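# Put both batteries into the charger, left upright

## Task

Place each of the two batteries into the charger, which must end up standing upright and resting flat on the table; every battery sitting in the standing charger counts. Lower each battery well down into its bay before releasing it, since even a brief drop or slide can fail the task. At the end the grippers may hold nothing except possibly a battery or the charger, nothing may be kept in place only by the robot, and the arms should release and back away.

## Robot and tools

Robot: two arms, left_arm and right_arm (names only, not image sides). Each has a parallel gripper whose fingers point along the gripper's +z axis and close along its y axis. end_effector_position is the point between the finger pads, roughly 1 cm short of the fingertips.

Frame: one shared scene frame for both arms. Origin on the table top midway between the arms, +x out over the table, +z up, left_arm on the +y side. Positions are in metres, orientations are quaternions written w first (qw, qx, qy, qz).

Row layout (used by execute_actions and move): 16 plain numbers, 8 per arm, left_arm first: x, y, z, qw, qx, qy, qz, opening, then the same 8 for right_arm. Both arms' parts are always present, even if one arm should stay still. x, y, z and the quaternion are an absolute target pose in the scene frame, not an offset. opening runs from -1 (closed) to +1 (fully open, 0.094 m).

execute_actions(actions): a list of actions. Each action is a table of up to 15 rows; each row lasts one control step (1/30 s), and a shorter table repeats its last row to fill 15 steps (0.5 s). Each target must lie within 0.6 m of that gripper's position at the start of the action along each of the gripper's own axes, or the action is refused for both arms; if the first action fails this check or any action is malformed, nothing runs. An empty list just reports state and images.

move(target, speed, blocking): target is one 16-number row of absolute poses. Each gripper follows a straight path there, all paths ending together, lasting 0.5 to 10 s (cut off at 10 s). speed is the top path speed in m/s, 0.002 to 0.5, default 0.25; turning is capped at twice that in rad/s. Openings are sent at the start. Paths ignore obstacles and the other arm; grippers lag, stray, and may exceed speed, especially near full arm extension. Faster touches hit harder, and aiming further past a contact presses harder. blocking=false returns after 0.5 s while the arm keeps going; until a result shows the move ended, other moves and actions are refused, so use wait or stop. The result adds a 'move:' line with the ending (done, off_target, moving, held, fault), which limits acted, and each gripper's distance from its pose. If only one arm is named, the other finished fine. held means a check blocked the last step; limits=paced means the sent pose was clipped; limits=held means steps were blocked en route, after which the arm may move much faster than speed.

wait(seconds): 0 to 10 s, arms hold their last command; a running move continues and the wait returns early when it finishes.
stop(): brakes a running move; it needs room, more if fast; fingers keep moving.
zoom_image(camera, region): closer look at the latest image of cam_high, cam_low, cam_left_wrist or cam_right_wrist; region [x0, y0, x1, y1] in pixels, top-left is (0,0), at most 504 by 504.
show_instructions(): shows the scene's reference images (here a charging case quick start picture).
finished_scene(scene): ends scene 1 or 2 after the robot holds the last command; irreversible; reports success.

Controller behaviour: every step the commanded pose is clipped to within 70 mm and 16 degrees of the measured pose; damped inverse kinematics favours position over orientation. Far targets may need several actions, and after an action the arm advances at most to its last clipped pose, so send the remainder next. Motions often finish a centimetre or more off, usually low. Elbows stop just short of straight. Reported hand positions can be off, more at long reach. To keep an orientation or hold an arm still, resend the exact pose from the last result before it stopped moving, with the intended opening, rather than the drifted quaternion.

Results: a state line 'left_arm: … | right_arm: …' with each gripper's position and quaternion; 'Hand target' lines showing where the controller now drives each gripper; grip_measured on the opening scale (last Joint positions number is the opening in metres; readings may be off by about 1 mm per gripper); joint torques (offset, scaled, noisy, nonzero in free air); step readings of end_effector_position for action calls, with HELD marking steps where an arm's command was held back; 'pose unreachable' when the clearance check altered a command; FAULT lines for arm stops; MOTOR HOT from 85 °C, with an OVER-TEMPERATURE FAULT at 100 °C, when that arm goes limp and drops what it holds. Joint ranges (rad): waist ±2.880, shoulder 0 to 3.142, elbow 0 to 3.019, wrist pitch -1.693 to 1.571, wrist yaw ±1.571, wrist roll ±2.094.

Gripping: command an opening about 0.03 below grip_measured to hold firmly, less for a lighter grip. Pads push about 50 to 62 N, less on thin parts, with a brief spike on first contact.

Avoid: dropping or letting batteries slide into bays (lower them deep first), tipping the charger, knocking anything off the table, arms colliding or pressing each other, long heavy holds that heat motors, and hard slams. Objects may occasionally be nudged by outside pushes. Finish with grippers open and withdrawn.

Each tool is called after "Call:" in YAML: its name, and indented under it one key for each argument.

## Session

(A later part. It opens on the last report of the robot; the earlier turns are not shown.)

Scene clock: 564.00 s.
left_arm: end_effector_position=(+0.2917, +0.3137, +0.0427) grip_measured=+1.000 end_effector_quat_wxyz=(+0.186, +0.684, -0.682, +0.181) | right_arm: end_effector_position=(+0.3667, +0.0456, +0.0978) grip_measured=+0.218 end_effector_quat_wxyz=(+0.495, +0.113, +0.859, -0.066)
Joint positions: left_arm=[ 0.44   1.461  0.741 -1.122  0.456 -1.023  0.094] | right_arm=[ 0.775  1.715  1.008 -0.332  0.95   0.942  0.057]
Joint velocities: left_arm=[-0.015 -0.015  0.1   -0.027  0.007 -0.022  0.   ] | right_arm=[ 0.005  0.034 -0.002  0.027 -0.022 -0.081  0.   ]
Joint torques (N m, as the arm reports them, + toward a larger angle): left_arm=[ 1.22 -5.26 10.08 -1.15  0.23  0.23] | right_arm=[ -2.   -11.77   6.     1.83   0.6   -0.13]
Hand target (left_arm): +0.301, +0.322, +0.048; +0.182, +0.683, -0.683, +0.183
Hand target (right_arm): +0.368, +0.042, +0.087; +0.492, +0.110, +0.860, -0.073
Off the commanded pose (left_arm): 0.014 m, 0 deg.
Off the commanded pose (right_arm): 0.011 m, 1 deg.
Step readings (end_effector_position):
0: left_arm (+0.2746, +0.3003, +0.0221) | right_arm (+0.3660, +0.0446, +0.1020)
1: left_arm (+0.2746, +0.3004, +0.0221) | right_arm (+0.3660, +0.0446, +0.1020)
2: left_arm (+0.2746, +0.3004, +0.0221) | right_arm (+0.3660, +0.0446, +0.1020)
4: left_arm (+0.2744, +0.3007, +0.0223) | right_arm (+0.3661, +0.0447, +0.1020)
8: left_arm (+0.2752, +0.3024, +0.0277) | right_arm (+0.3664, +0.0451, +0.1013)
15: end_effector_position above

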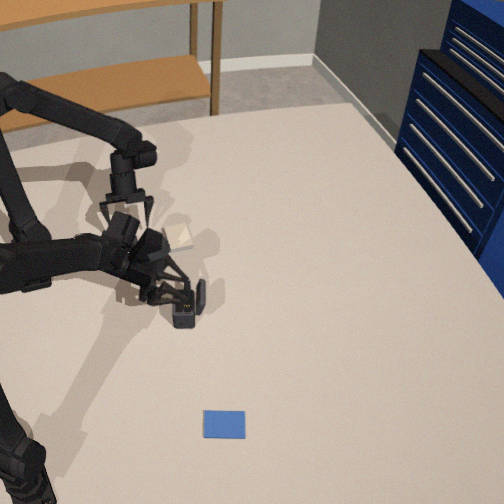

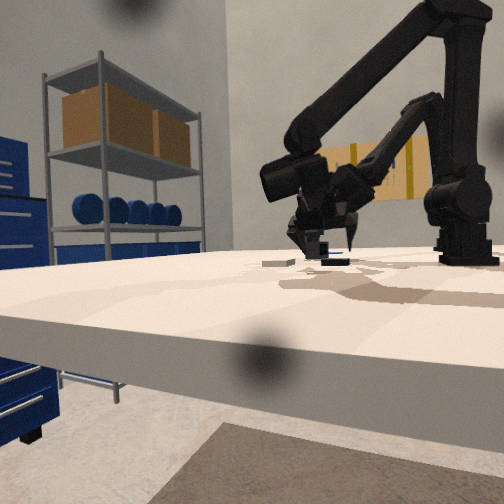

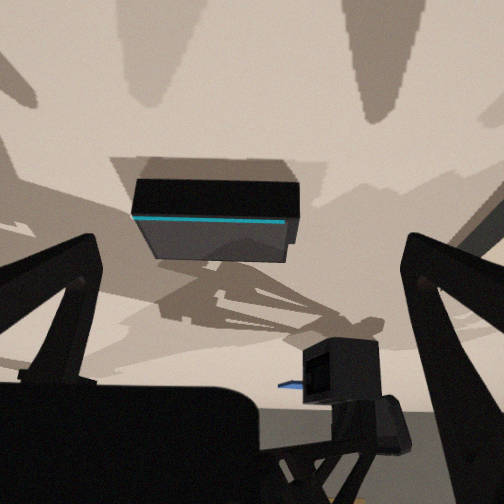

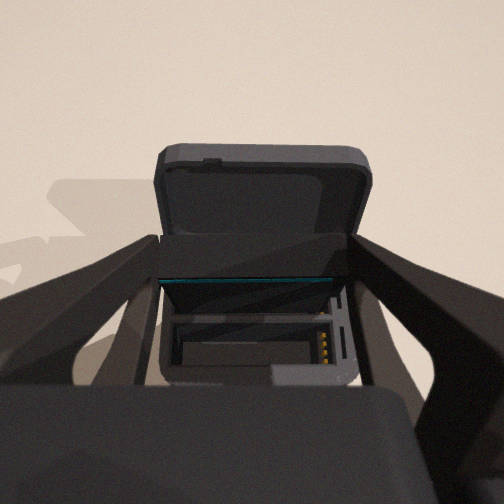

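Call:
execute_actions:
  actions: []

Scene clock: 574.80 s.
left_arm: end_effector_position=(+0.2919, +0.3141, +0.0437) grip_measured=+1.000 end_effector_quat_wxyz=(+0.187, +0.684, -0.681, +0.181) | right_arm: end_effector_position=(+0.3668, +0.0457, +0.0960) grip_measured=+0.218 end_effector_quat_wxyz=(+0.495, +0.113, +0.859, -0.067)
Joint positions: left_arm=[ 0.441  1.461  0.744 -1.127  0.456 -1.023  0.094] | right_arm=[ 0.775  1.718  1.008 -0.331  0.95   0.942  0.057]
Joint velocities: left_arm=[-0.005 -0.005  0.002 -0.002  0.037  0.022  0.   ] | right_arm=[-0.015 -0.015  0.007  0.002  0.051 -0.007 -0.   ]
Joint torques (N m, as the arm reports them, + toward a larger angle): left_arm=[ 1.27 -5.23 10.48 -0.92  0.24  0.23] | right_arm=[ -1.94 -11.98   5.97   1.71   0.6   -0.12]
Hand target (left_arm): +0.301, +0.322, +0.048; +0.182, +0.683, -0.683, +0.183
Hand target (right_arm): +0.367, +0.042, +0.087; +0.492, +0.110, +0.861, -0.073
Off the commanded pose (left_arm): 0.013 m, 1 deg.
Off the commanded pose (right_arm): 0.010 m, 1 deg.

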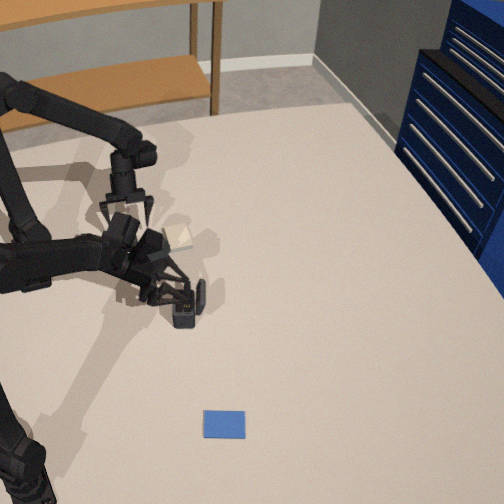

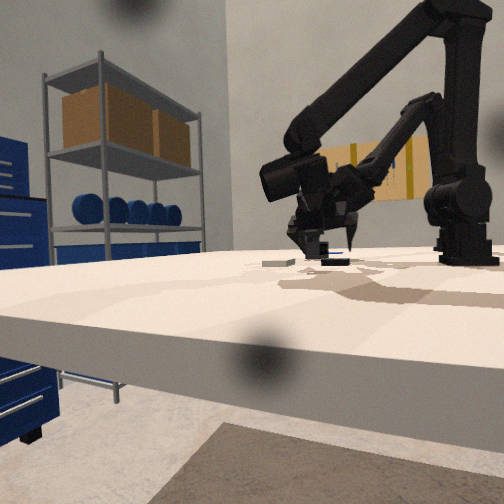

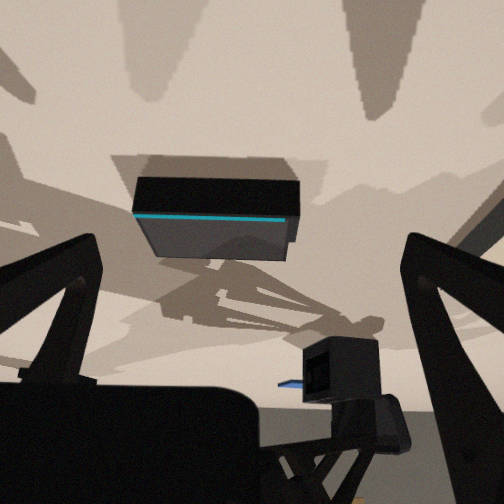

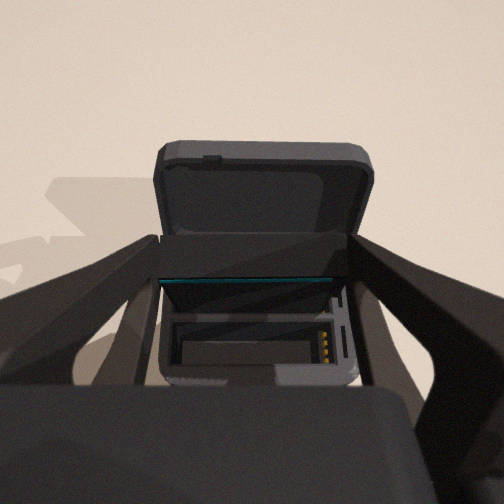

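Call:
zoom_image:
  camera: "cam_right_wrist"
  region: [140, 220, 380, 400]

Region (140, 220, 380, 400) of cam_right_wrist's 504x504 image, scaled by 2.100, with more detail than that image has; it fills the top 378 rows of this view, and the rest is white.

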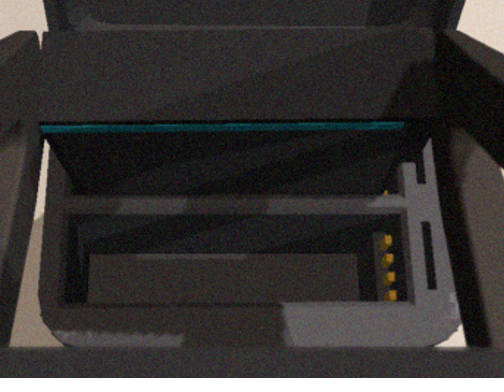

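Call:
execute_actions:
  actions:
    - [[0.300,0.3212,0.047,-0.183,-0.683,0.683,-0.183,1.0,0.3677,0.0422,0.0864,0.4922,0.1099,0.8605,-0.0724,0.18],[0.299,0.3204,0.046,-0.183,-0.683,0.683,-0.183,1.0,0.3677,0.0423,0.0858,0.4922,0.1099,0.8605,-0.0724,0.18],[0.298,0.3196,0.045,-0.183,-0.683,0.683,-0.183,1.0,0.3678,0.0424,0.0852,0.4922,0.1099,0.8605,-0.0724,0.18],[0.297,0.3188,0.044,-0.183,-0.683,0.683,-0.183,1.0,0.3678,0.0425,0.0846,0.4922,0.1099,0.8605,-0.0724,0.18],[0.296,0.318,0.043,-0.183,-0.683,0.683,-0.183,1.0,0.3678,0.0426,0.084,0.4922,0.1099,0.8605,-0.0724,0.18],[0.295,0.3172,0.042,-0.183,-0.683,0.683,-0.183,1.0,0.3679,0.0427,0.0834,0.4922,0.1099,0.8605,-0.0724,0.18],[0.294,0.3164,0.041,-0.183,-0.683,0.683,-0.183,1.0,0.3679,0.0428,0.0828,0.4922,0.1099,0.8605,-0.0724,0.18],[0.293,0.3156,0.040,-0.183,-0.683,0.683,-0.183,1.0,0.3679,0.0429,0.0822,0.4922,0.1099,0.8605,-0.0724,0.18],[0.292,0.3148,0.039,-0.183,-0.683,0.683,-0.183,1.0,0.3680,0.0430,0.0816,0.4922,0.1099,0.8605,-0.0724,0.18],[0.291,0.314,0.038,-0.183,-0.683,0.683,-0.183,1.0,0.3680,0.0431,0.081,0.4922,0.1099,0.8605,-0.0724,0.18],[0.290,0.3132,0.037,-0.183,-0.683,0.683,-0.183,1.0,0.3680,0.0431,0.0804,0.4922,0.1099,0.8605,-0.0724,0.18],[0.289,0.3124,0.036,-0.183,-0.683,0.683,-0.183,1.0,0.3680,0.0431,0.0798,0.4922,0.1099,0.8605,-0.0724,0.18],[0.288,0.3116,0.035,-0.183,-0.683,0.683,-0.183,1.0,0.3680,0.0431,0.0792,0.4922,0.1099,0.8605,-0.0724,0.18],[0.287,0.3108,0.034,-0.183,-0.683,0.683,-0.183,1.0,0.3680,0.0431,0.0786,0.4922,0.1099,0.8605,-0.0724,0.18],[0.286,0.310,0.033,-0.183,-0.683,0.683,-0.183,1.0,0.3680,0.0431,0.078,0.4922,0.1099,0.8605,-0.0724,0.18]]

Scene clock: 587.30 s.
left_arm: end_effector_position=(+0.2854, +0.3106, +0.0360) grip_measured=+1.000 end_effector_quat_wxyz=(+0.188, +0.684, -0.681, +0.181) | right_arm: end_effector_position=(+0.3677, +0.0469, +0.0905) grip_measured=+0.218 end_effector_quat_wxyz=(+0.495, +0.113, +0.859, -0.066)
Joint positions: left_arm=[ 0.441  1.461  0.716 -1.101  0.456 -1.023  0.094] | right_arm=[ 0.775  1.731  1.007 -0.314  0.95   0.942  0.057]
Joint velocities: left_arm=[-0.024 -0.015 -0.144  0.115 -0.022  0.007  0.   ] | right_arm=[-0.015  0.034 -0.037  0.042 -0.007  0.051 -0.001]
Joint torques (N m, as the arm reports them, + toward a larger angle): left_arm=[ 0.46 -6.22  7.47 -0.13  0.38  0.12] | right_arm=[ -1.95 -12.03   5.9    1.72   0.62  -0.11]
Hand target (left_arm): +0.286, +0.310, +0.033; +0.183, +0.683, -0.683, +0.183
Hand target (right_arm): +0.368, +0.043, +0.079; +0.492, +0.110, +0.860, -0.072
Off the commanded pose (left_arm): 0.003 m, 1 deg.
Off the commanded pose (right_arm): 0.013 m, 1 deg.
Step readings (end_effector_position):
0: left_arm (+0.2919, +0.3141, +0.0437) | right_arm (+0.3668, +0.0457, +0.0960)
1: left_arm (+0.2919, +0.3141, +0.0437) | right_arm (+0.3668, +0.0457, +0.0961)
2: left_arm (+0.2919, +0.3141, +0.0437) | right_arm (+0.3669, +0.0458, +0.0961)
4: left_arm (+0.2919, +0.3141, +0.0437) | right_arm (+0.3671, +0.0462, +0.0962)
8: left_arm (+0.2920, +0.3141, +0.0434) | right_arm (+0.3675, +0.0466, +0.0949)
15: end_effector_position above

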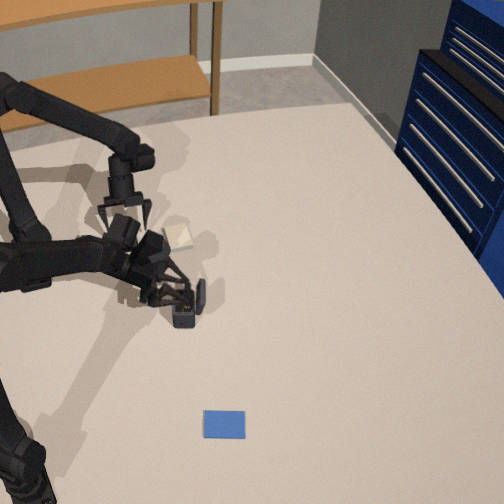

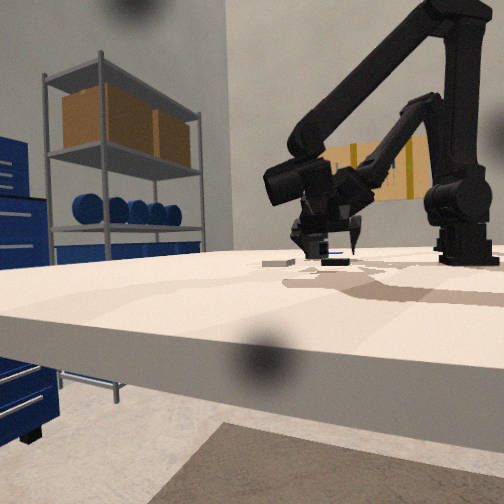

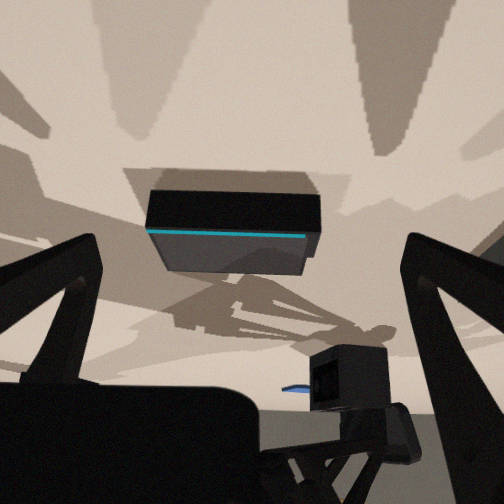

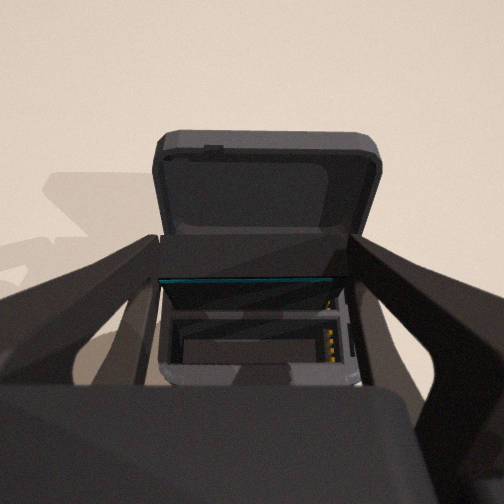

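Call:
execute_actions:
  actions:
    - [[0.2855,0.3097,0.032,-0.183,-0.683,0.683,-0.183,1.0,0.3680,0.0431,0.0774,0.4922,0.1099,0.8605,-0.0724,0.18],[0.285,0.3094,0.0312,-0.183,-0.683,0.683,-0.183,1.0,0.3680,0.0431,0.0768,0.4922,0.1099,0.8605,-0.0724,0.18],[0.2845,0.3091,0.0304,-0.183,-0.683,0.683,-0.183,1.0,0.3680,0.0431,0.0762,0.4922,0.1099,0.8605,-0.0724,0.18],[0.284,0.3088,0.0296,-0.183,-0.683,0.683,-0.183,1.0,0.3680,0.0431,0.0756,0.4922,0.1099,0.8605,-0.0724,0.18],[0.2836,0.3085,0.0288,-0.183,-0.683,0.683,-0.183,1.0,0.3680,0.0431,0.075,0.4922,0.1099,0.8605,-0.0724,0.18],[0.2832,0.3082,0.028,-0.183,-0.683,0.683,-0.183,1.0,0.3680,0.0431,0.0744,0.4922,0.1099,0.8605,-0.0724,0.18],[0.2828,0.3079,0.0272,-0.183,-0.683,0.683,-0.183,1.0,0.3680,0.0431,0.0738,0.4922,0.1099,0.8605,-0.0724,0.18],[0.2824,0.3076,0.0264,-0.183,-0.683,0.683,-0.183,1.0,0.3680,0.0431,0.0732,0.4922,0.1099,0.8605,-0.0724,0.18],[0.282,0.3073,0.0256,-0.183,-0.683,0.683,-0.183,1.0,0.3680,0.0431,0.0726,0.4922,0.1099,0.8605,-0.0724,0.18],[0.2817,0.307,0.0248,-0.183,-0.683,0.683,-0.183,1.0,0.3680,0.0431,0.072,0.4922,0.1099,0.8605,-0.0724,0.18],[0.2814,0.3068,0.024,-0.183,-0.683,0.683,-0.183,1.0,0.3680,0.0431,0.0714,0.4922,0.1099,0.8605,-0.0724,0.18],[0.2811,0.3066,0.0234,-0.183,-0.683,0.683,-0.183,1.0,0.3680,0.0431,0.0708,0.4922,0.1099,0.8605,-0.0724,0.18],[0.2808,0.3064,0.0228,-0.183,-0.683,0.683,-0.183,1.0,0.3680,0.0431,0.0702,0.4922,0.1099,0.8605,-0.0724,0.18],[0.2805,0.3062,0.0224,-0.183,-0.683,0.683,-0.183,1.0,0.3680,0.0431,0.0696,0.4922,0.1099,0.8605,-0.0724,0.18],[0.2802,0.306,0.022,-0.183,-0.683,0.683,-0.183,1.0,0.3680,0.0431,0.069,0.4922,0.1099,0.8605,-0.0724,0.18]]

Scene clock: 597.43 s.
left_arm: end_effector_position=(+0.2785, +0.3069, +0.0254) grip_measured=+1.000 end_effector_quat_wxyz=(+0.184, +0.684, -0.682, +0.182) | right_arm: end_effector_position=(+0.3672, +0.0463, +0.0809) grip_measured=+0.218 end_effector_quat_wxyz=(+0.495, +0.113, +0.859, -0.067)
Joint positions: left_arm=[ 0.441  1.461  0.68  -1.057  0.456 -1.023  0.094] | right_arm=[ 0.775  1.748  0.998 -0.291  0.95   0.942  0.057]
Joint velocities: left_arm=[-0.005 -0.005 -0.027  0.051 -0.022  0.051  0.   ] | right_arm=[-0.005  0.063 -0.022  0.071 -0.051  0.007 -0.   ]
Joint torques (N m, as the arm reports them, + toward a larger angle): left_arm=[ 0.27 -5.09  7.02 -0.18  0.41  0.09] | right_arm=[ -2.32 -12.3    5.81   1.82   0.62  -0.09]
Hand target (left_arm): +0.280, +0.306, +0.022; +0.183, +0.683, -0.683, +0.183
Hand target (right_arm): +0.368, +0.043, +0.069; +0.492, +0.110, +0.861, -0.073
Off the commanded pose (left_arm): 0.004 m, 0 deg.
Off the commanded pose (right_arm): 0.012 m, 1 deg.
Step readings (end_effector_position):
0: left_arm (+0.2821, +0.3088, +0.0330) | right_arm (+0.3674, +0.0465, +0.0871)
1: left_arm (+0.2822, +0.3089, +0.0330) | right_arm (+0.3674, +0.0465, +0.0871)
2: left_arm (+0.2825, +0.3091, +0.0329) | right_arm (+0.3674, +0.0466, +0.0872)
4: left_arm (+0.2829, +0.3093, +0.0322) | right_arm (+0.3675, +0.0467, +0.0871)
8: left_arm (+0.2812, +0.3084, +0.0295) | right_arm (+0.3679, +0.0473, +0.0864)
15: end_effector_position above

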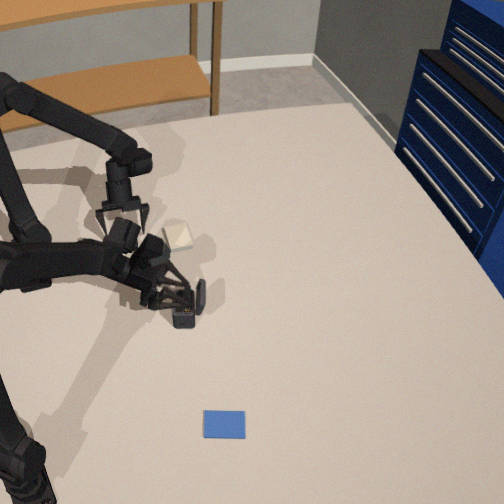

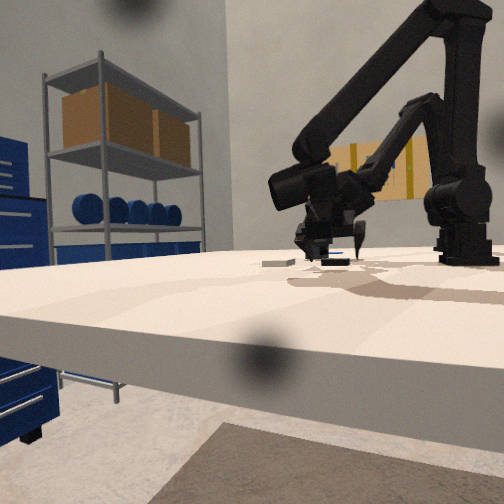

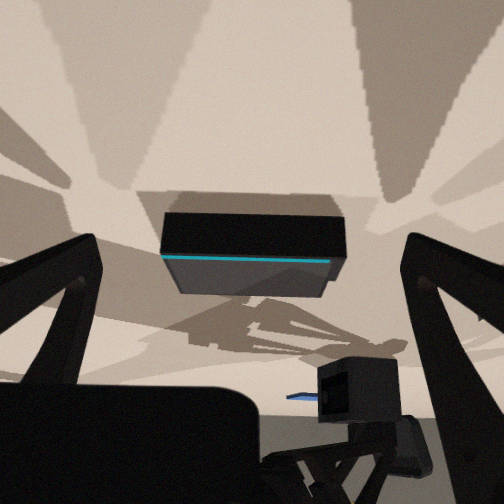

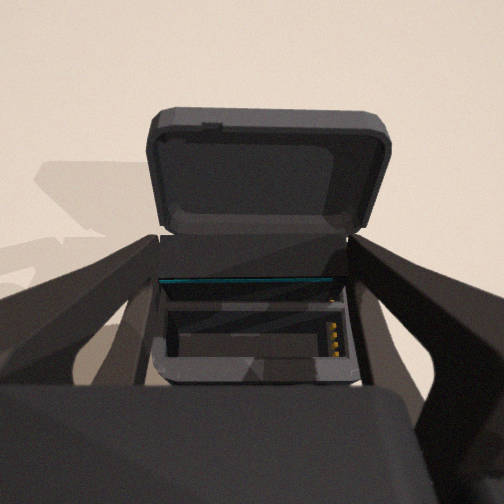

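Call:
execute_actions:
  actions: []

Call:
zoom_image:
  camera: "cam_right_wrist"
  region: [140, 220, 380, 400]

Call:
zoom_image:
  camera: "cam_left_wrist"
  region: [140, 190, 380, 320]

Scene clock: 599.67 s.
left_arm: end_effector_position=(+0.2782, +0.3068, +0.0247) grip_measured=+1.000 end_effector_quat_wxyz=(+0.183, +0.684, -0.682, +0.182) | right_arm: end_effector_position=(+0.3672, +0.0462, +0.0772) grip_measured=+0.218 end_effector_quat_wxyz=(+0.494, +0.112, +0.860, -0.069)
Joint positions: left_arm=[ 0.441  1.461  0.678 -1.053  0.456 -1.023  0.094] | right_arm=[ 0.775  1.756  0.998 -0.287  0.95   0.942  0.057]
Joint velocities: left_arm=[ 0.005 -0.005 -0.012  0.012 -0.007 -0.007  0.   ] | right_arm=[-0.024 -0.005 -0.012 -0.007 -0.051 -0.007  0.001]
Joint torques (N m, as the arm reports them, + toward a larger angle): left_arm=[ 0.27 -5.16  7.12 -0.1   0.41  0.09] | right_arm=[ -1.88 -12.3    5.77   1.78   0.61  -0.11]
Hand target (left_arm): +0.280, +0.306, +0.022; +0.183, +0.683, -0.683, +0.183
Hand target (right_arm): +0.368, +0.043, +0.069; +0.492, +0.110, +0.861, -0.073
Off the commanded pose (left_arm): 0.003 m, 0 deg.
Off the commanded pose (right_arm): 0.009 m, 1 deg.

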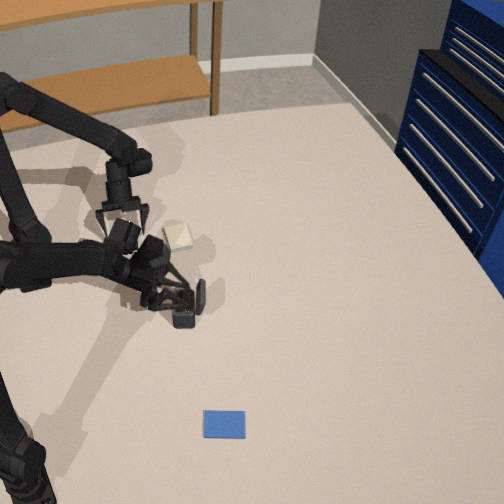

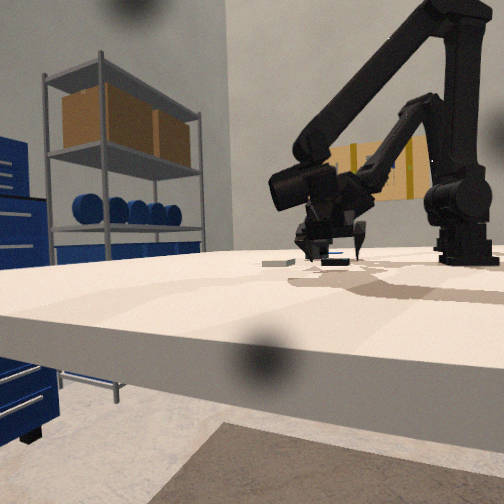

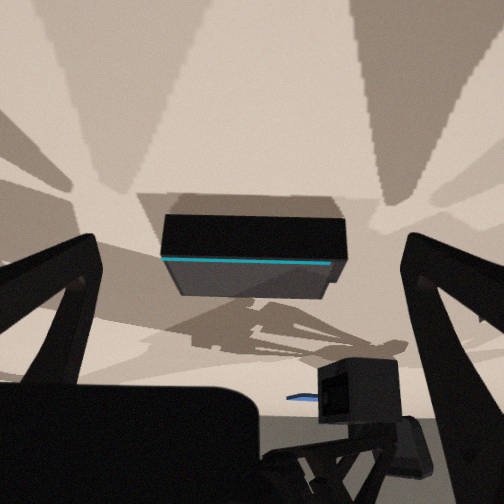

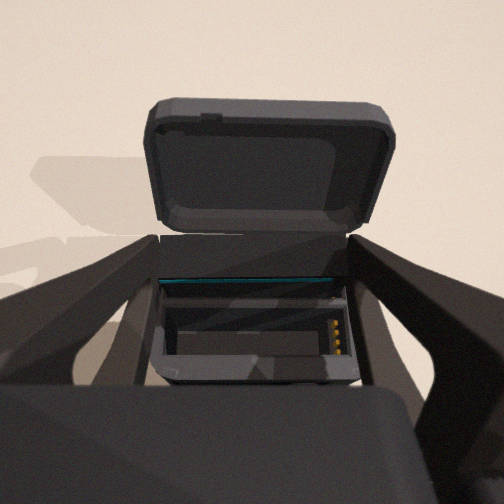

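Region (140, 220, 380, 400) of cam_right_wrist's 504x504 image, scaled by 2.100, with more detail than that image has; it fills the top 378 rows of this view, and the rest is white.

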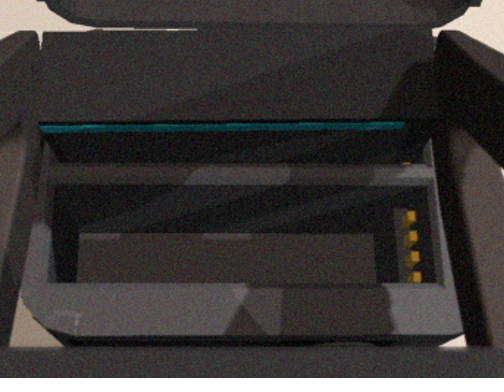

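Region (140, 190, 380, 320) of cam_left_wrist's 504x504 image, scaled by 2.100, with more detail than that image has; it fills the top 273 rows of this view, and the rest is white.

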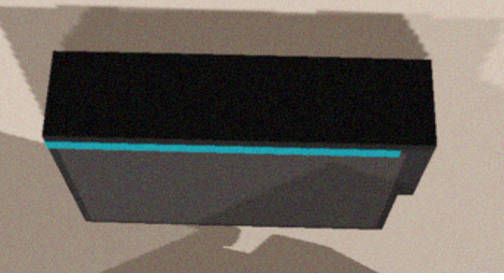

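Call:
execute_actions:
  actions:
    - [[0.2803,0.306,0.0216,-0.183,-0.683,0.683,-0.183,1.0,0.3680,0.0431,0.0683,0.4922,0.1099,0.8605,-0.0724,0.18],[0.2804,0.306,0.0212,-0.183,-0.683,0.683,-0.183,1.0,0.3680,0.0431,0.0676,0.4922,0.1099,0.8605,-0.0724,0.18],[0.2805,0.306,0.0208,-0.183,-0.683,0.683,-0.183,1.0,0.3680,0.0431,0.0669,0.4922,0.1099,0.8605,-0.0724,0.18],[0.2806,0.306,0.0204,-0.183,-0.683,0.683,-0.183,1.0,0.3680,0.0431,0.0662,0.4922,0.1099,0.8605,-0.0724,0.18],[0.2807,0.306,0.020,-0.183,-0.683,0.683,-0.183,1.0,0.3680,0.0431,0.0655,0.4922,0.1099,0.8605,-0.0724,0.18],[0.2808,0.306,0.0197,-0.183,-0.683,0.683,-0.183,1.0,0.3680,0.0431,0.0648,0.4922,0.1099,0.8605,-0.0724,0.18],[0.2809,0.306,0.0194,-0.183,-0.683,0.683,-0.183,1.0,0.3680,0.0431,0.0641,0.4922,0.1099,0.8605,-0.0724,0.18],[0.281,0.306,0.0191,-0.183,-0.683,0.683,-0.183,1.0,0.3680,0.0431,0.0634,0.4922,0.1099,0.8605,-0.0724,0.18],[0.2811,0.306,0.0188,-0.183,-0.683,0.683,-0.183,1.0,0.3680,0.0431,0.0627,0.4922,0.1099,0.8605,-0.0724,0.18],[0.2812,0.306,0.0185,-0.183,-0.683,0.683,-0.183,1.0,0.3680,0.0431,0.062,0.4922,0.1099,0.8605,-0.0724,0.18],[0.2813,0.306,0.0182,-0.183,-0.683,0.683,-0.183,1.0,0.3680,0.0431,0.0614,0.4922,0.1099,0.8605,-0.0724,0.18],[0.2814,0.306,0.018,-0.183,-0.683,0.683,-0.183,1.0,0.3680,0.0431,0.0608,0.4922,0.1099,0.8605,-0.0724,0.18],[0.2815,0.306,0.018,-0.183,-0.683,0.683,-0.183,1.0,0.3680,0.0431,0.0602,0.4922,0.1099,0.8605,-0.0724,0.18],[0.2815,0.306,0.018,-0.183,-0.683,0.683,-0.183,1.0,0.3680,0.0431,0.0596,0.4922,0.1099,0.8605,-0.0724,0.18],[0.2815,0.306,0.018,-0.183,-0.683,0.683,-0.183,1.0,0.3680,0.0431,0.059,0.4922,0.1099,0.8605,-0.0724,0.18]]

Call:
execute_actions:
  actions: []

Scene clock: 627.23 s.
left_arm: end_effector_position=(+0.2804, +0.3079, +0.0226) grip_measured=+1.000 end_effector_quat_wxyz=(+0.179, +0.684, -0.683, +0.183) | right_arm: end_effector_position=(+0.3674, +0.0465, +0.0711) grip_measured=+0.218 end_effector_quat_wxyz=(+0.495, +0.113, +0.859, -0.067)
Joint positions: left_arm=[ 0.441  1.466  0.678 -1.039  0.456 -1.023  0.094] | right_arm=[ 0.775  1.768  0.992 -0.264  0.95   0.942  0.057]
Joint velocities: left_arm=[ 0.005  0.015 -0.007  0.022 -0.051 -0.007  0.   ] | right_arm=[ 0.005  0.054 -0.012  0.071 -0.007  0.022 -0.   ]
Joint torques (N m, as the arm reports them, + toward a larger angle): left_arm=[ 0.13 -4.58  6.97 -0.01  0.44  0.06] | right_arm=[ -2.05 -11.68   5.85   1.76   0.59  -0.08]
Hand target (left_arm): +0.281, +0.306, +0.018; +0.183, +0.683, -0.683, +0.183
Hand target (right_arm): +0.368, +0.043, +0.059; +0.492, +0.110, +0.860, -0.072
Off the commanded pose (left_arm): 0.005 m, 0 deg.
Off the commanded pose (right_arm): 0.013 m, 1 deg.
Step readings (end_effector_position):
0: left_arm (+0.2782, +0.3068, +0.0247) | right_arm (+0.3672, +0.0462, +0.0772)
1: left_arm (+0.2782, +0.3068, +0.0247) | right_arm (+0.3672, +0.0462, +0.0772)
2: left_arm (+0.2783, +0.3068, +0.0246) | right_arm (+0.3673, +0.0463, +0.0773)
4: left_arm (+0.2787, +0.3070, +0.0245) | right_arm (+0.3674, +0.0466, +0.0771)
8: left_arm (+0.2797, +0.3076, +0.0241) | right_arm (+0.3679, +0.0473, +0.0764)
15: end_effector_position above

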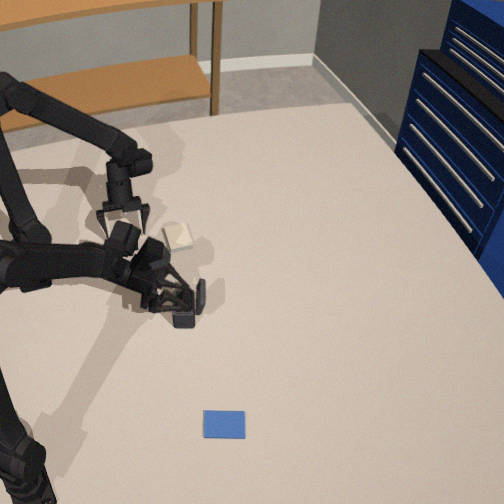

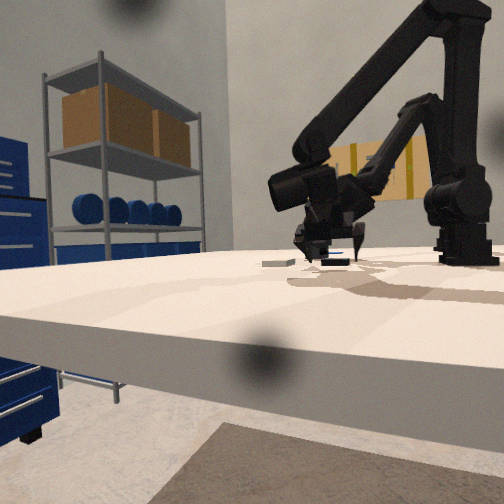

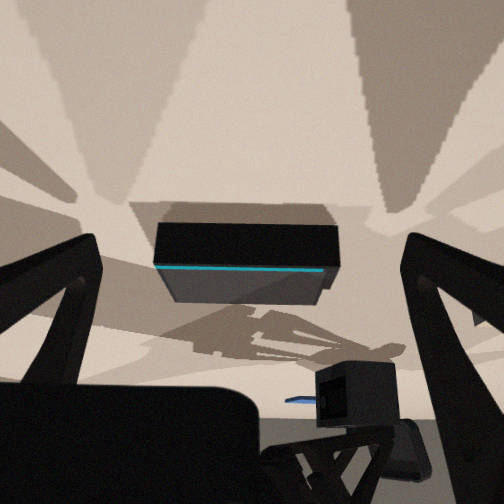

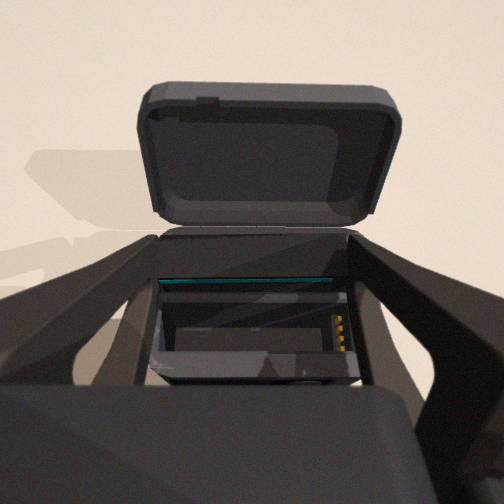

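Scene clock: 627.23 s.
left_arm: end_effector_position=(+0.2804, +0.3079, +0.0226) grip_measured=+1.000 end_effector_quat_wxyz=(+0.179, +0.684, -0.683, +0.183) | right_arm: end_effector_position=(+0.3674, +0.0465, +0.0711) grip_measured=+0.218 end_effector_quat_wxyz=(+0.495, +0.113, +0.859, -0.067)
Joint positions: left_arm=[ 0.441  1.466  0.678 -1.039  0.456 -1.023  0.094] | right_arm=[ 0.775  1.768  0.992 -0.264  0.95   0.942  0.057]
Joint velocities: left_arm=[ 0.005  0.015 -0.007  0.022 -0.051 -0.007  0.   ] | right_arm=[ 0.005  0.054 -0.012  0.071 -0.007  0.022 -0.   ]
Joint torques (N m, as the arm reports them, + toward a larger angle): left_arm=[ 0.13 -4.58  6.97 -0.01  0.44  0.06] | right_arm=[ -2.05 -11.68   5.85   1.76   0.59  -0.08]
Hand target (left_arm): +0.281, +0.306, +0.018; +0.183, +0.683, -0.683, +0.183
Hand target (right_arm): +0.368, +0.043, +0.059; +0.492, +0.110, +0.860, -0.072
Off the commanded pose (left_arm): 0.005 m, 0 deg.
Off the commanded pose (right_arm): 0.013 m, 1 deg.

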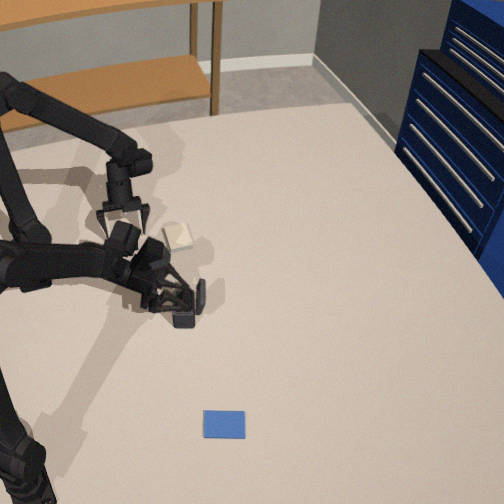

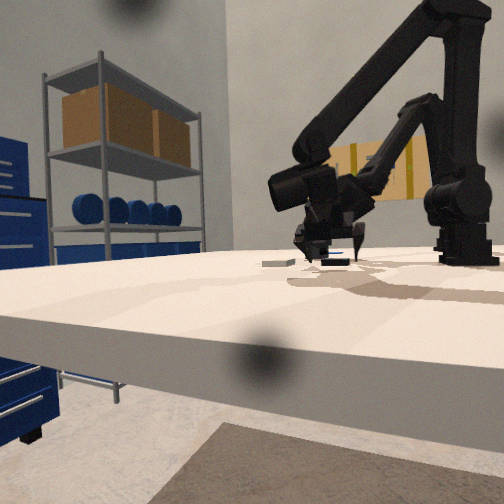

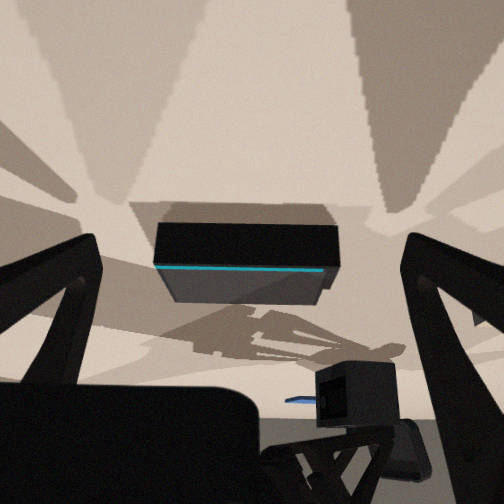

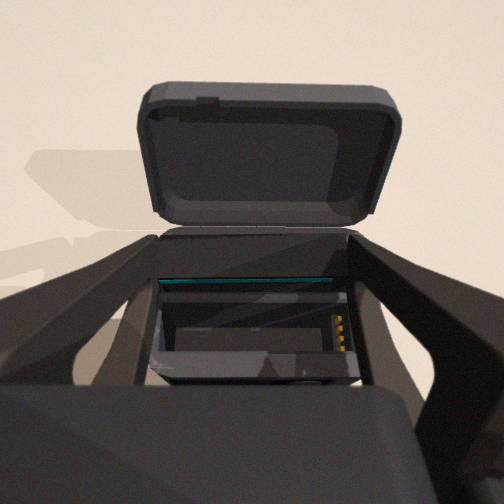

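Call:
execute_actions:
  actions: []

Call:
zoom_image:
  camera: "cam_right_wrist"
  region: [140, 210, 380, 390]

Call:
zoom_image:
  camera: "cam_left_wrist"
  region: [130, 200, 370, 330]

Scene clock: 629.00 s.
left_arm: end_effector_position=(+0.2804, +0.3079, +0.0224) grip_measured=+1.000 end_effector_quat_wxyz=(+0.180, +0.684, -0.683, +0.183) | right_arm: end_effector_position=(+0.3674, +0.0466, +0.0691) grip_measured=+0.218 end_effector_quat_wxyz=(+0.495, +0.113, +0.859, -0.067)
Joint positions: left_arm=[ 0.441  1.467  0.678 -1.039  0.456 -1.023  0.094] | right_arm=[ 0.775  1.772  0.992 -0.26   0.95   0.942  0.057]
Joint velocities: left_arm=[-0.015 -0.015  0.002 -0.002 -0.081 -0.007  0.   ] | right_arm=[-0.005 -0.005 -0.007 -0.007  0.051 -0.037  0.   ]
Joint torques (N m, as the arm reports them, + toward a larger angle): left_arm=[ 0.14 -4.77  6.96 -0.11  0.44  0.07] | right_arm=[ -1.87 -12.15   5.67   1.79   0.6   -0.11]
Hand target (left_arm): +0.281, +0.306, +0.018; +0.183, +0.683, -0.683, +0.183
Hand target (right_arm): +0.368, +0.043, +0.059; +0.492, +0.110, +0.861, -0.072
Off the commanded pose (left_arm): 0.005 m, 0 deg.
Off the commanded pose (right_arm): 0.011 m, 1 deg.

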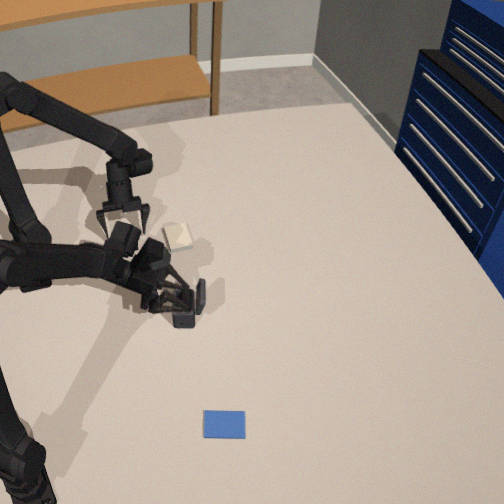

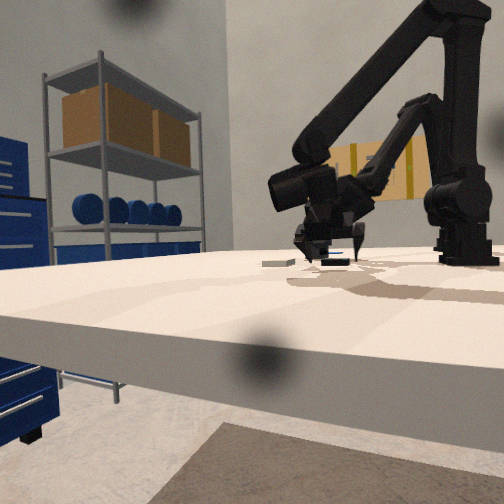

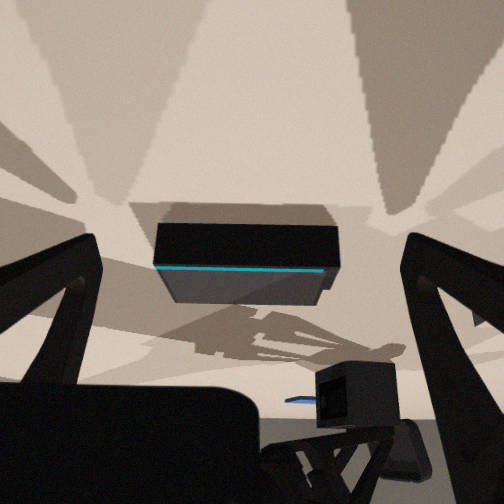

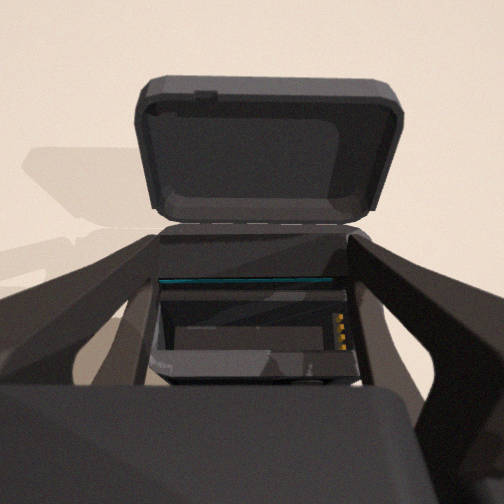

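Region (140, 210, 380, 390) of cam_right_wrist's 504x504 image, scaled by 2.100, with more detail than that image has; it fills the top 378 rows of this view, and the rest is white.

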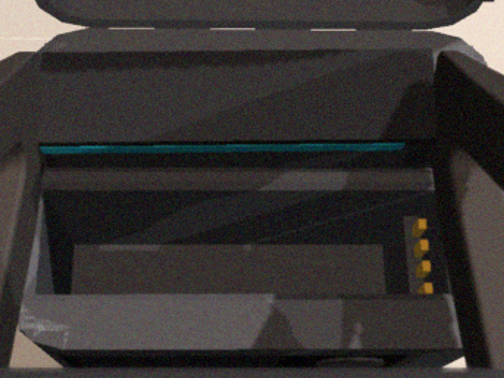

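Region (130, 200, 370, 330) of cam_left_wrist's 504x504 image, scaled by 2.100, with more detail than that image has; it fills the top 273 rows of this view, and the rest is white.

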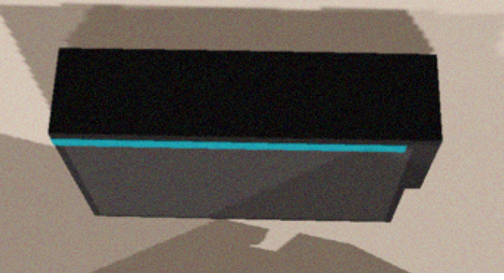

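Call:
execute_actions:
  actions:
    - [[0.2813,0.3058,0.018,-0.183,-0.683,0.683,-0.183,1.0,0.3680,0.0431,0.0586,0.4922,0.1099,0.8605,-0.0724,0.18],[0.2811,0.3056,0.0179,-0.183,-0.683,0.683,-0.183,1.0,0.3680,0.0431,0.0582,0.4922,0.1099,0.8605,-0.0724,0.18],[0.2809,0.3054,0.0178,-0.183,-0.683,0.683,-0.183,1.0,0.3680,0.0431,0.0578,0.4922,0.1099,0.8605,-0.0724,0.18],[0.2807,0.3052,0.0177,-0.183,-0.683,0.683,-0.183,1.0,0.3680,0.0431,0.0574,0.4922,0.1099,0.8605,-0.0724,0.18],[0.2805,0.305,0.0176,-0.183,-0.683,0.683,-0.183,1.0,0.3680,0.0431,0.057,0.4922,0.1099,0.8605,-0.0724,0.18],[0.2803,0.3048,0.0175,-0.183,-0.683,0.683,-0.183,1.0,0.3680,0.0431,0.0566,0.4922,0.1099,0.8605,-0.0724,0.18],[0.2801,0.3046,0.0174,-0.183,-0.683,0.683,-0.183,1.0,0.3680,0.0431,0.0562,0.4922,0.1099,0.8605,-0.0724,0.18],[0.2799,0.3044,0.0173,-0.183,-0.683,0.683,-0.183,1.0,0.3680,0.0431,0.0558,0.4922,0.1099,0.8605,-0.0724,0.18],[0.2797,0.3042,0.0172,-0.183,-0.683,0.683,-0.183,1.0,0.3680,0.0431,0.0554,0.4922,0.1099,0.8605,-0.0724,0.18],[0.2795,0.304,0.0171,-0.183,-0.683,0.683,-0.183,1.0,0.3680,0.0431,0.055,0.4922,0.1099,0.8605,-0.0724,0.18],[0.2793,0.3038,0.017,-0.183,-0.683,0.683,-0.183,1.0,0.3680,0.0431,0.0547,0.4922,0.1099,0.8605,-0.0724,0.18],[0.2791,0.3036,0.017,-0.183,-0.683,0.683,-0.183,1.0,0.3680,0.0431,0.0544,0.4922,0.1099,0.8605,-0.0724,0.18],[0.279,0.3035,0.017,-0.183,-0.683,0.683,-0.183,1.0,0.3680,0.0431,0.0542,0.4922,0.1099,0.8605,-0.0724,0.18],[0.279,0.3035,0.017,-0.183,-0.683,0.683,-0.183,1.0,0.3680,0.0431,0.054,0.4922,0.1099,0.8605,-0.0724,0.18]]

Scene clock: 641.33 s.
left_arm: end_effector_position=(+0.2766, +0.3057, +0.0197) grip_measured=+1.000 end_effector_quat_wxyz=(+0.182, +0.684, -0.682, +0.183) | right_arm: end_effector_position=(+0.3683, +0.0478, +0.0687) grip_measured=+0.218 end_effector_quat_wxyz=(+0.496, +0.115, +0.858, -0.064)
Joint positions: left_arm=[ 0.44   1.467  0.666 -1.033  0.457 -1.023  0.094] | right_arm=[ 0.775  1.775  0.992 -0.25   0.95   0.942  0.057]
Joint velocities: left_arm=[ 0.005  0.005  0.002 -0.002  0.007 -0.022  0.   ] | right_arm=[-0.005  0.005 -0.007  0.007 -0.066  0.022 -0.   ]
Joint torques (N m, as the arm reports them, + toward a larger angle): left_arm=[ 0.26 -5.01  6.86 -0.21  0.46  0.02] | right_arm=[ -1.97 -11.84   5.4    1.95   0.61  -0.11]
Hand target (left_arm): +0.279, +0.303, +0.017; +0.183, +0.683, -0.683, +0.183
Hand target (right_arm): +0.368, +0.043, +0.054; +0.492, +0.110, +0.860, -0.072
Off the commanded pose (left_arm): 0.004 m, 0 deg.
Off the commanded pose (right_arm): 0.015 m, 1 deg.
Step readings (end_effector_position):
0: left_arm (+0.2804, +0.3079, +0.0224) | right_arm (+0.3674, +0.0466, +0.0691)
1: left_arm (+0.2804, +0.3079, +0.0224) | right_arm (+0.3674, +0.0466, +0.0691)
2: left_arm (+0.2804, +0.3079, +0.0224) | right_arm (+0.3675, +0.0467, +0.0691)
4: left_arm (+0.2803, +0.3079, +0.0223) | right_arm (+0.3676, +0.0468, +0.0689)
8: left_arm (+0.2787, +0.3070, +0.0211) | right_arm (+0.3680, +0.0473, +0.0687)
15: end_effector_position above

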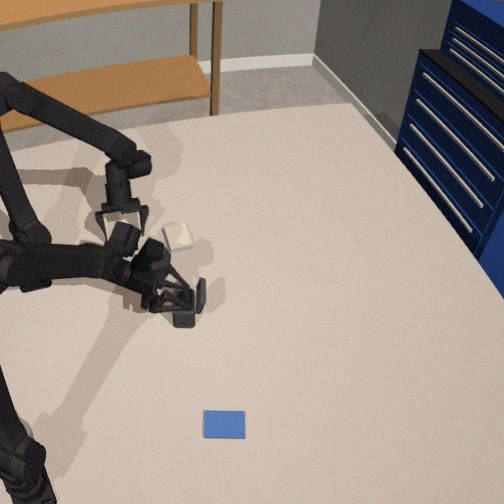

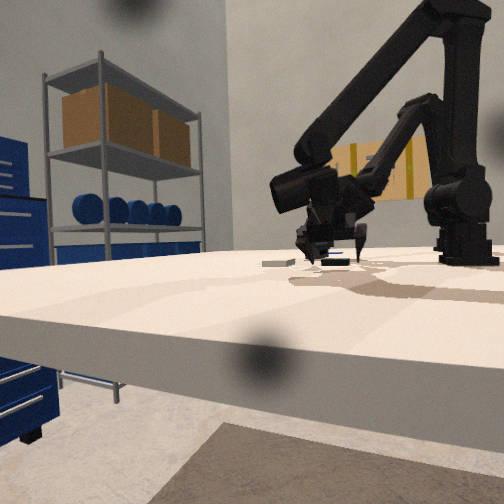

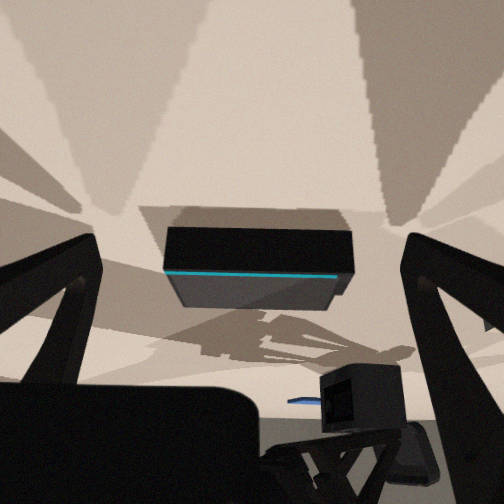

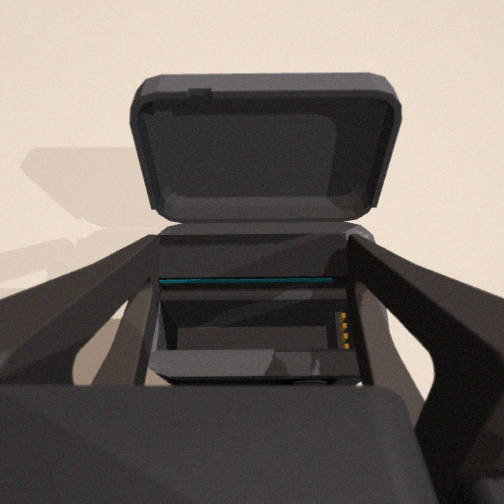

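Call:
zoom_image:
  camera: "cam_right_wrist"
  region: [140, 210, 380, 390]

Call:
zoom_image:
  camera: "cam_high"
  region: [140, 260, 230, 350]

Call:
zoom_image:
  camera: "cam_left_wrist"
  region: [130, 200, 370, 330]

Region (140, 210, 380, 390) of cam_right_wrist's 504x504 image, scaled by 2.100, with more detail than that image has; it fills the top 378 rows of this view, and the rest is white.

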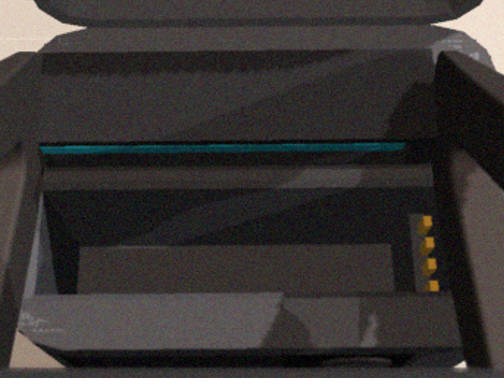

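Region (140, 260, 230, 350) of cam_high's 504x504 image, scaled by 5.600, with more detail than that image has.

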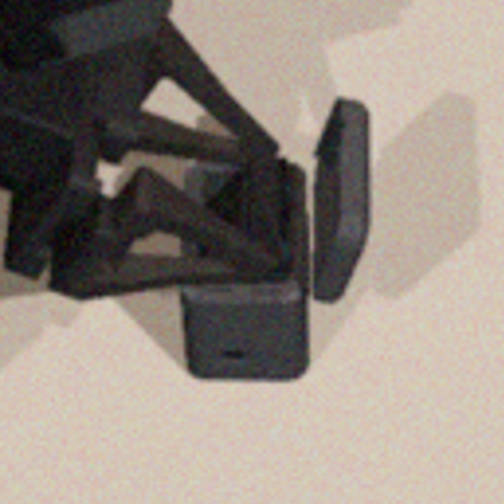

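Region (130, 200, 370, 330) of cam_left_wrist's 504x504 image, scaled by 2.100, with more detail than that image has; it fills the top 273 rows of this view, and the rest is white.

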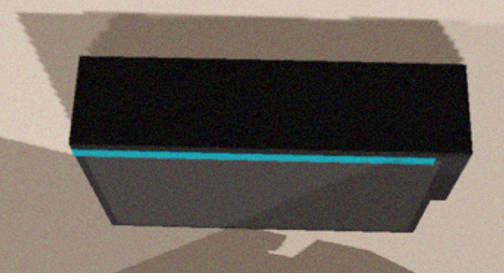

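Call:
zoom_image:
  camera: "cam_right_wrist"
  region: [140, 220, 220, 320]

Call:
zoom_image:
  camera: "cam_right_wrist"
  region: [300, 220, 380, 320]

Call:
zoom_image:
  camera: "cam_low"
  region: [280, 200, 380, 280]

Region (140, 220, 220, 320) of cam_right_wrist's 504x504 image, scaled by 5.040, with more detail than that image has; it fills the left 403 columns of this view, and the rest is white.

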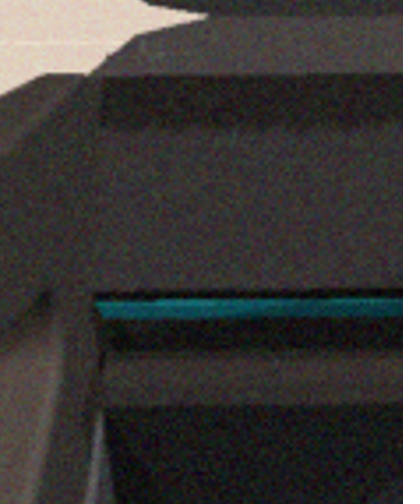

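Region (300, 220, 380, 320) of cam_right_wrist's 504x504 image, scaled by 5.040, with more detail than that image has; it fills the left 403 columns of this view, and the rest is white.

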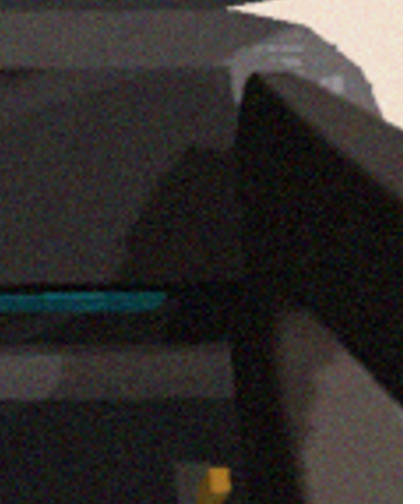

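Region (280, 200, 380, 280) of cam_low's 504x504 image, scaled by 5.040, with more detail than that image has; it fills the top 403 rows of this view, and the rest is white.

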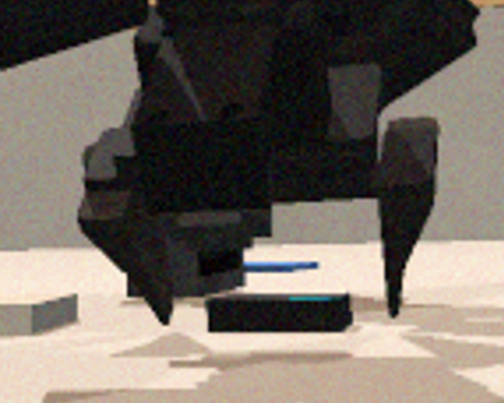

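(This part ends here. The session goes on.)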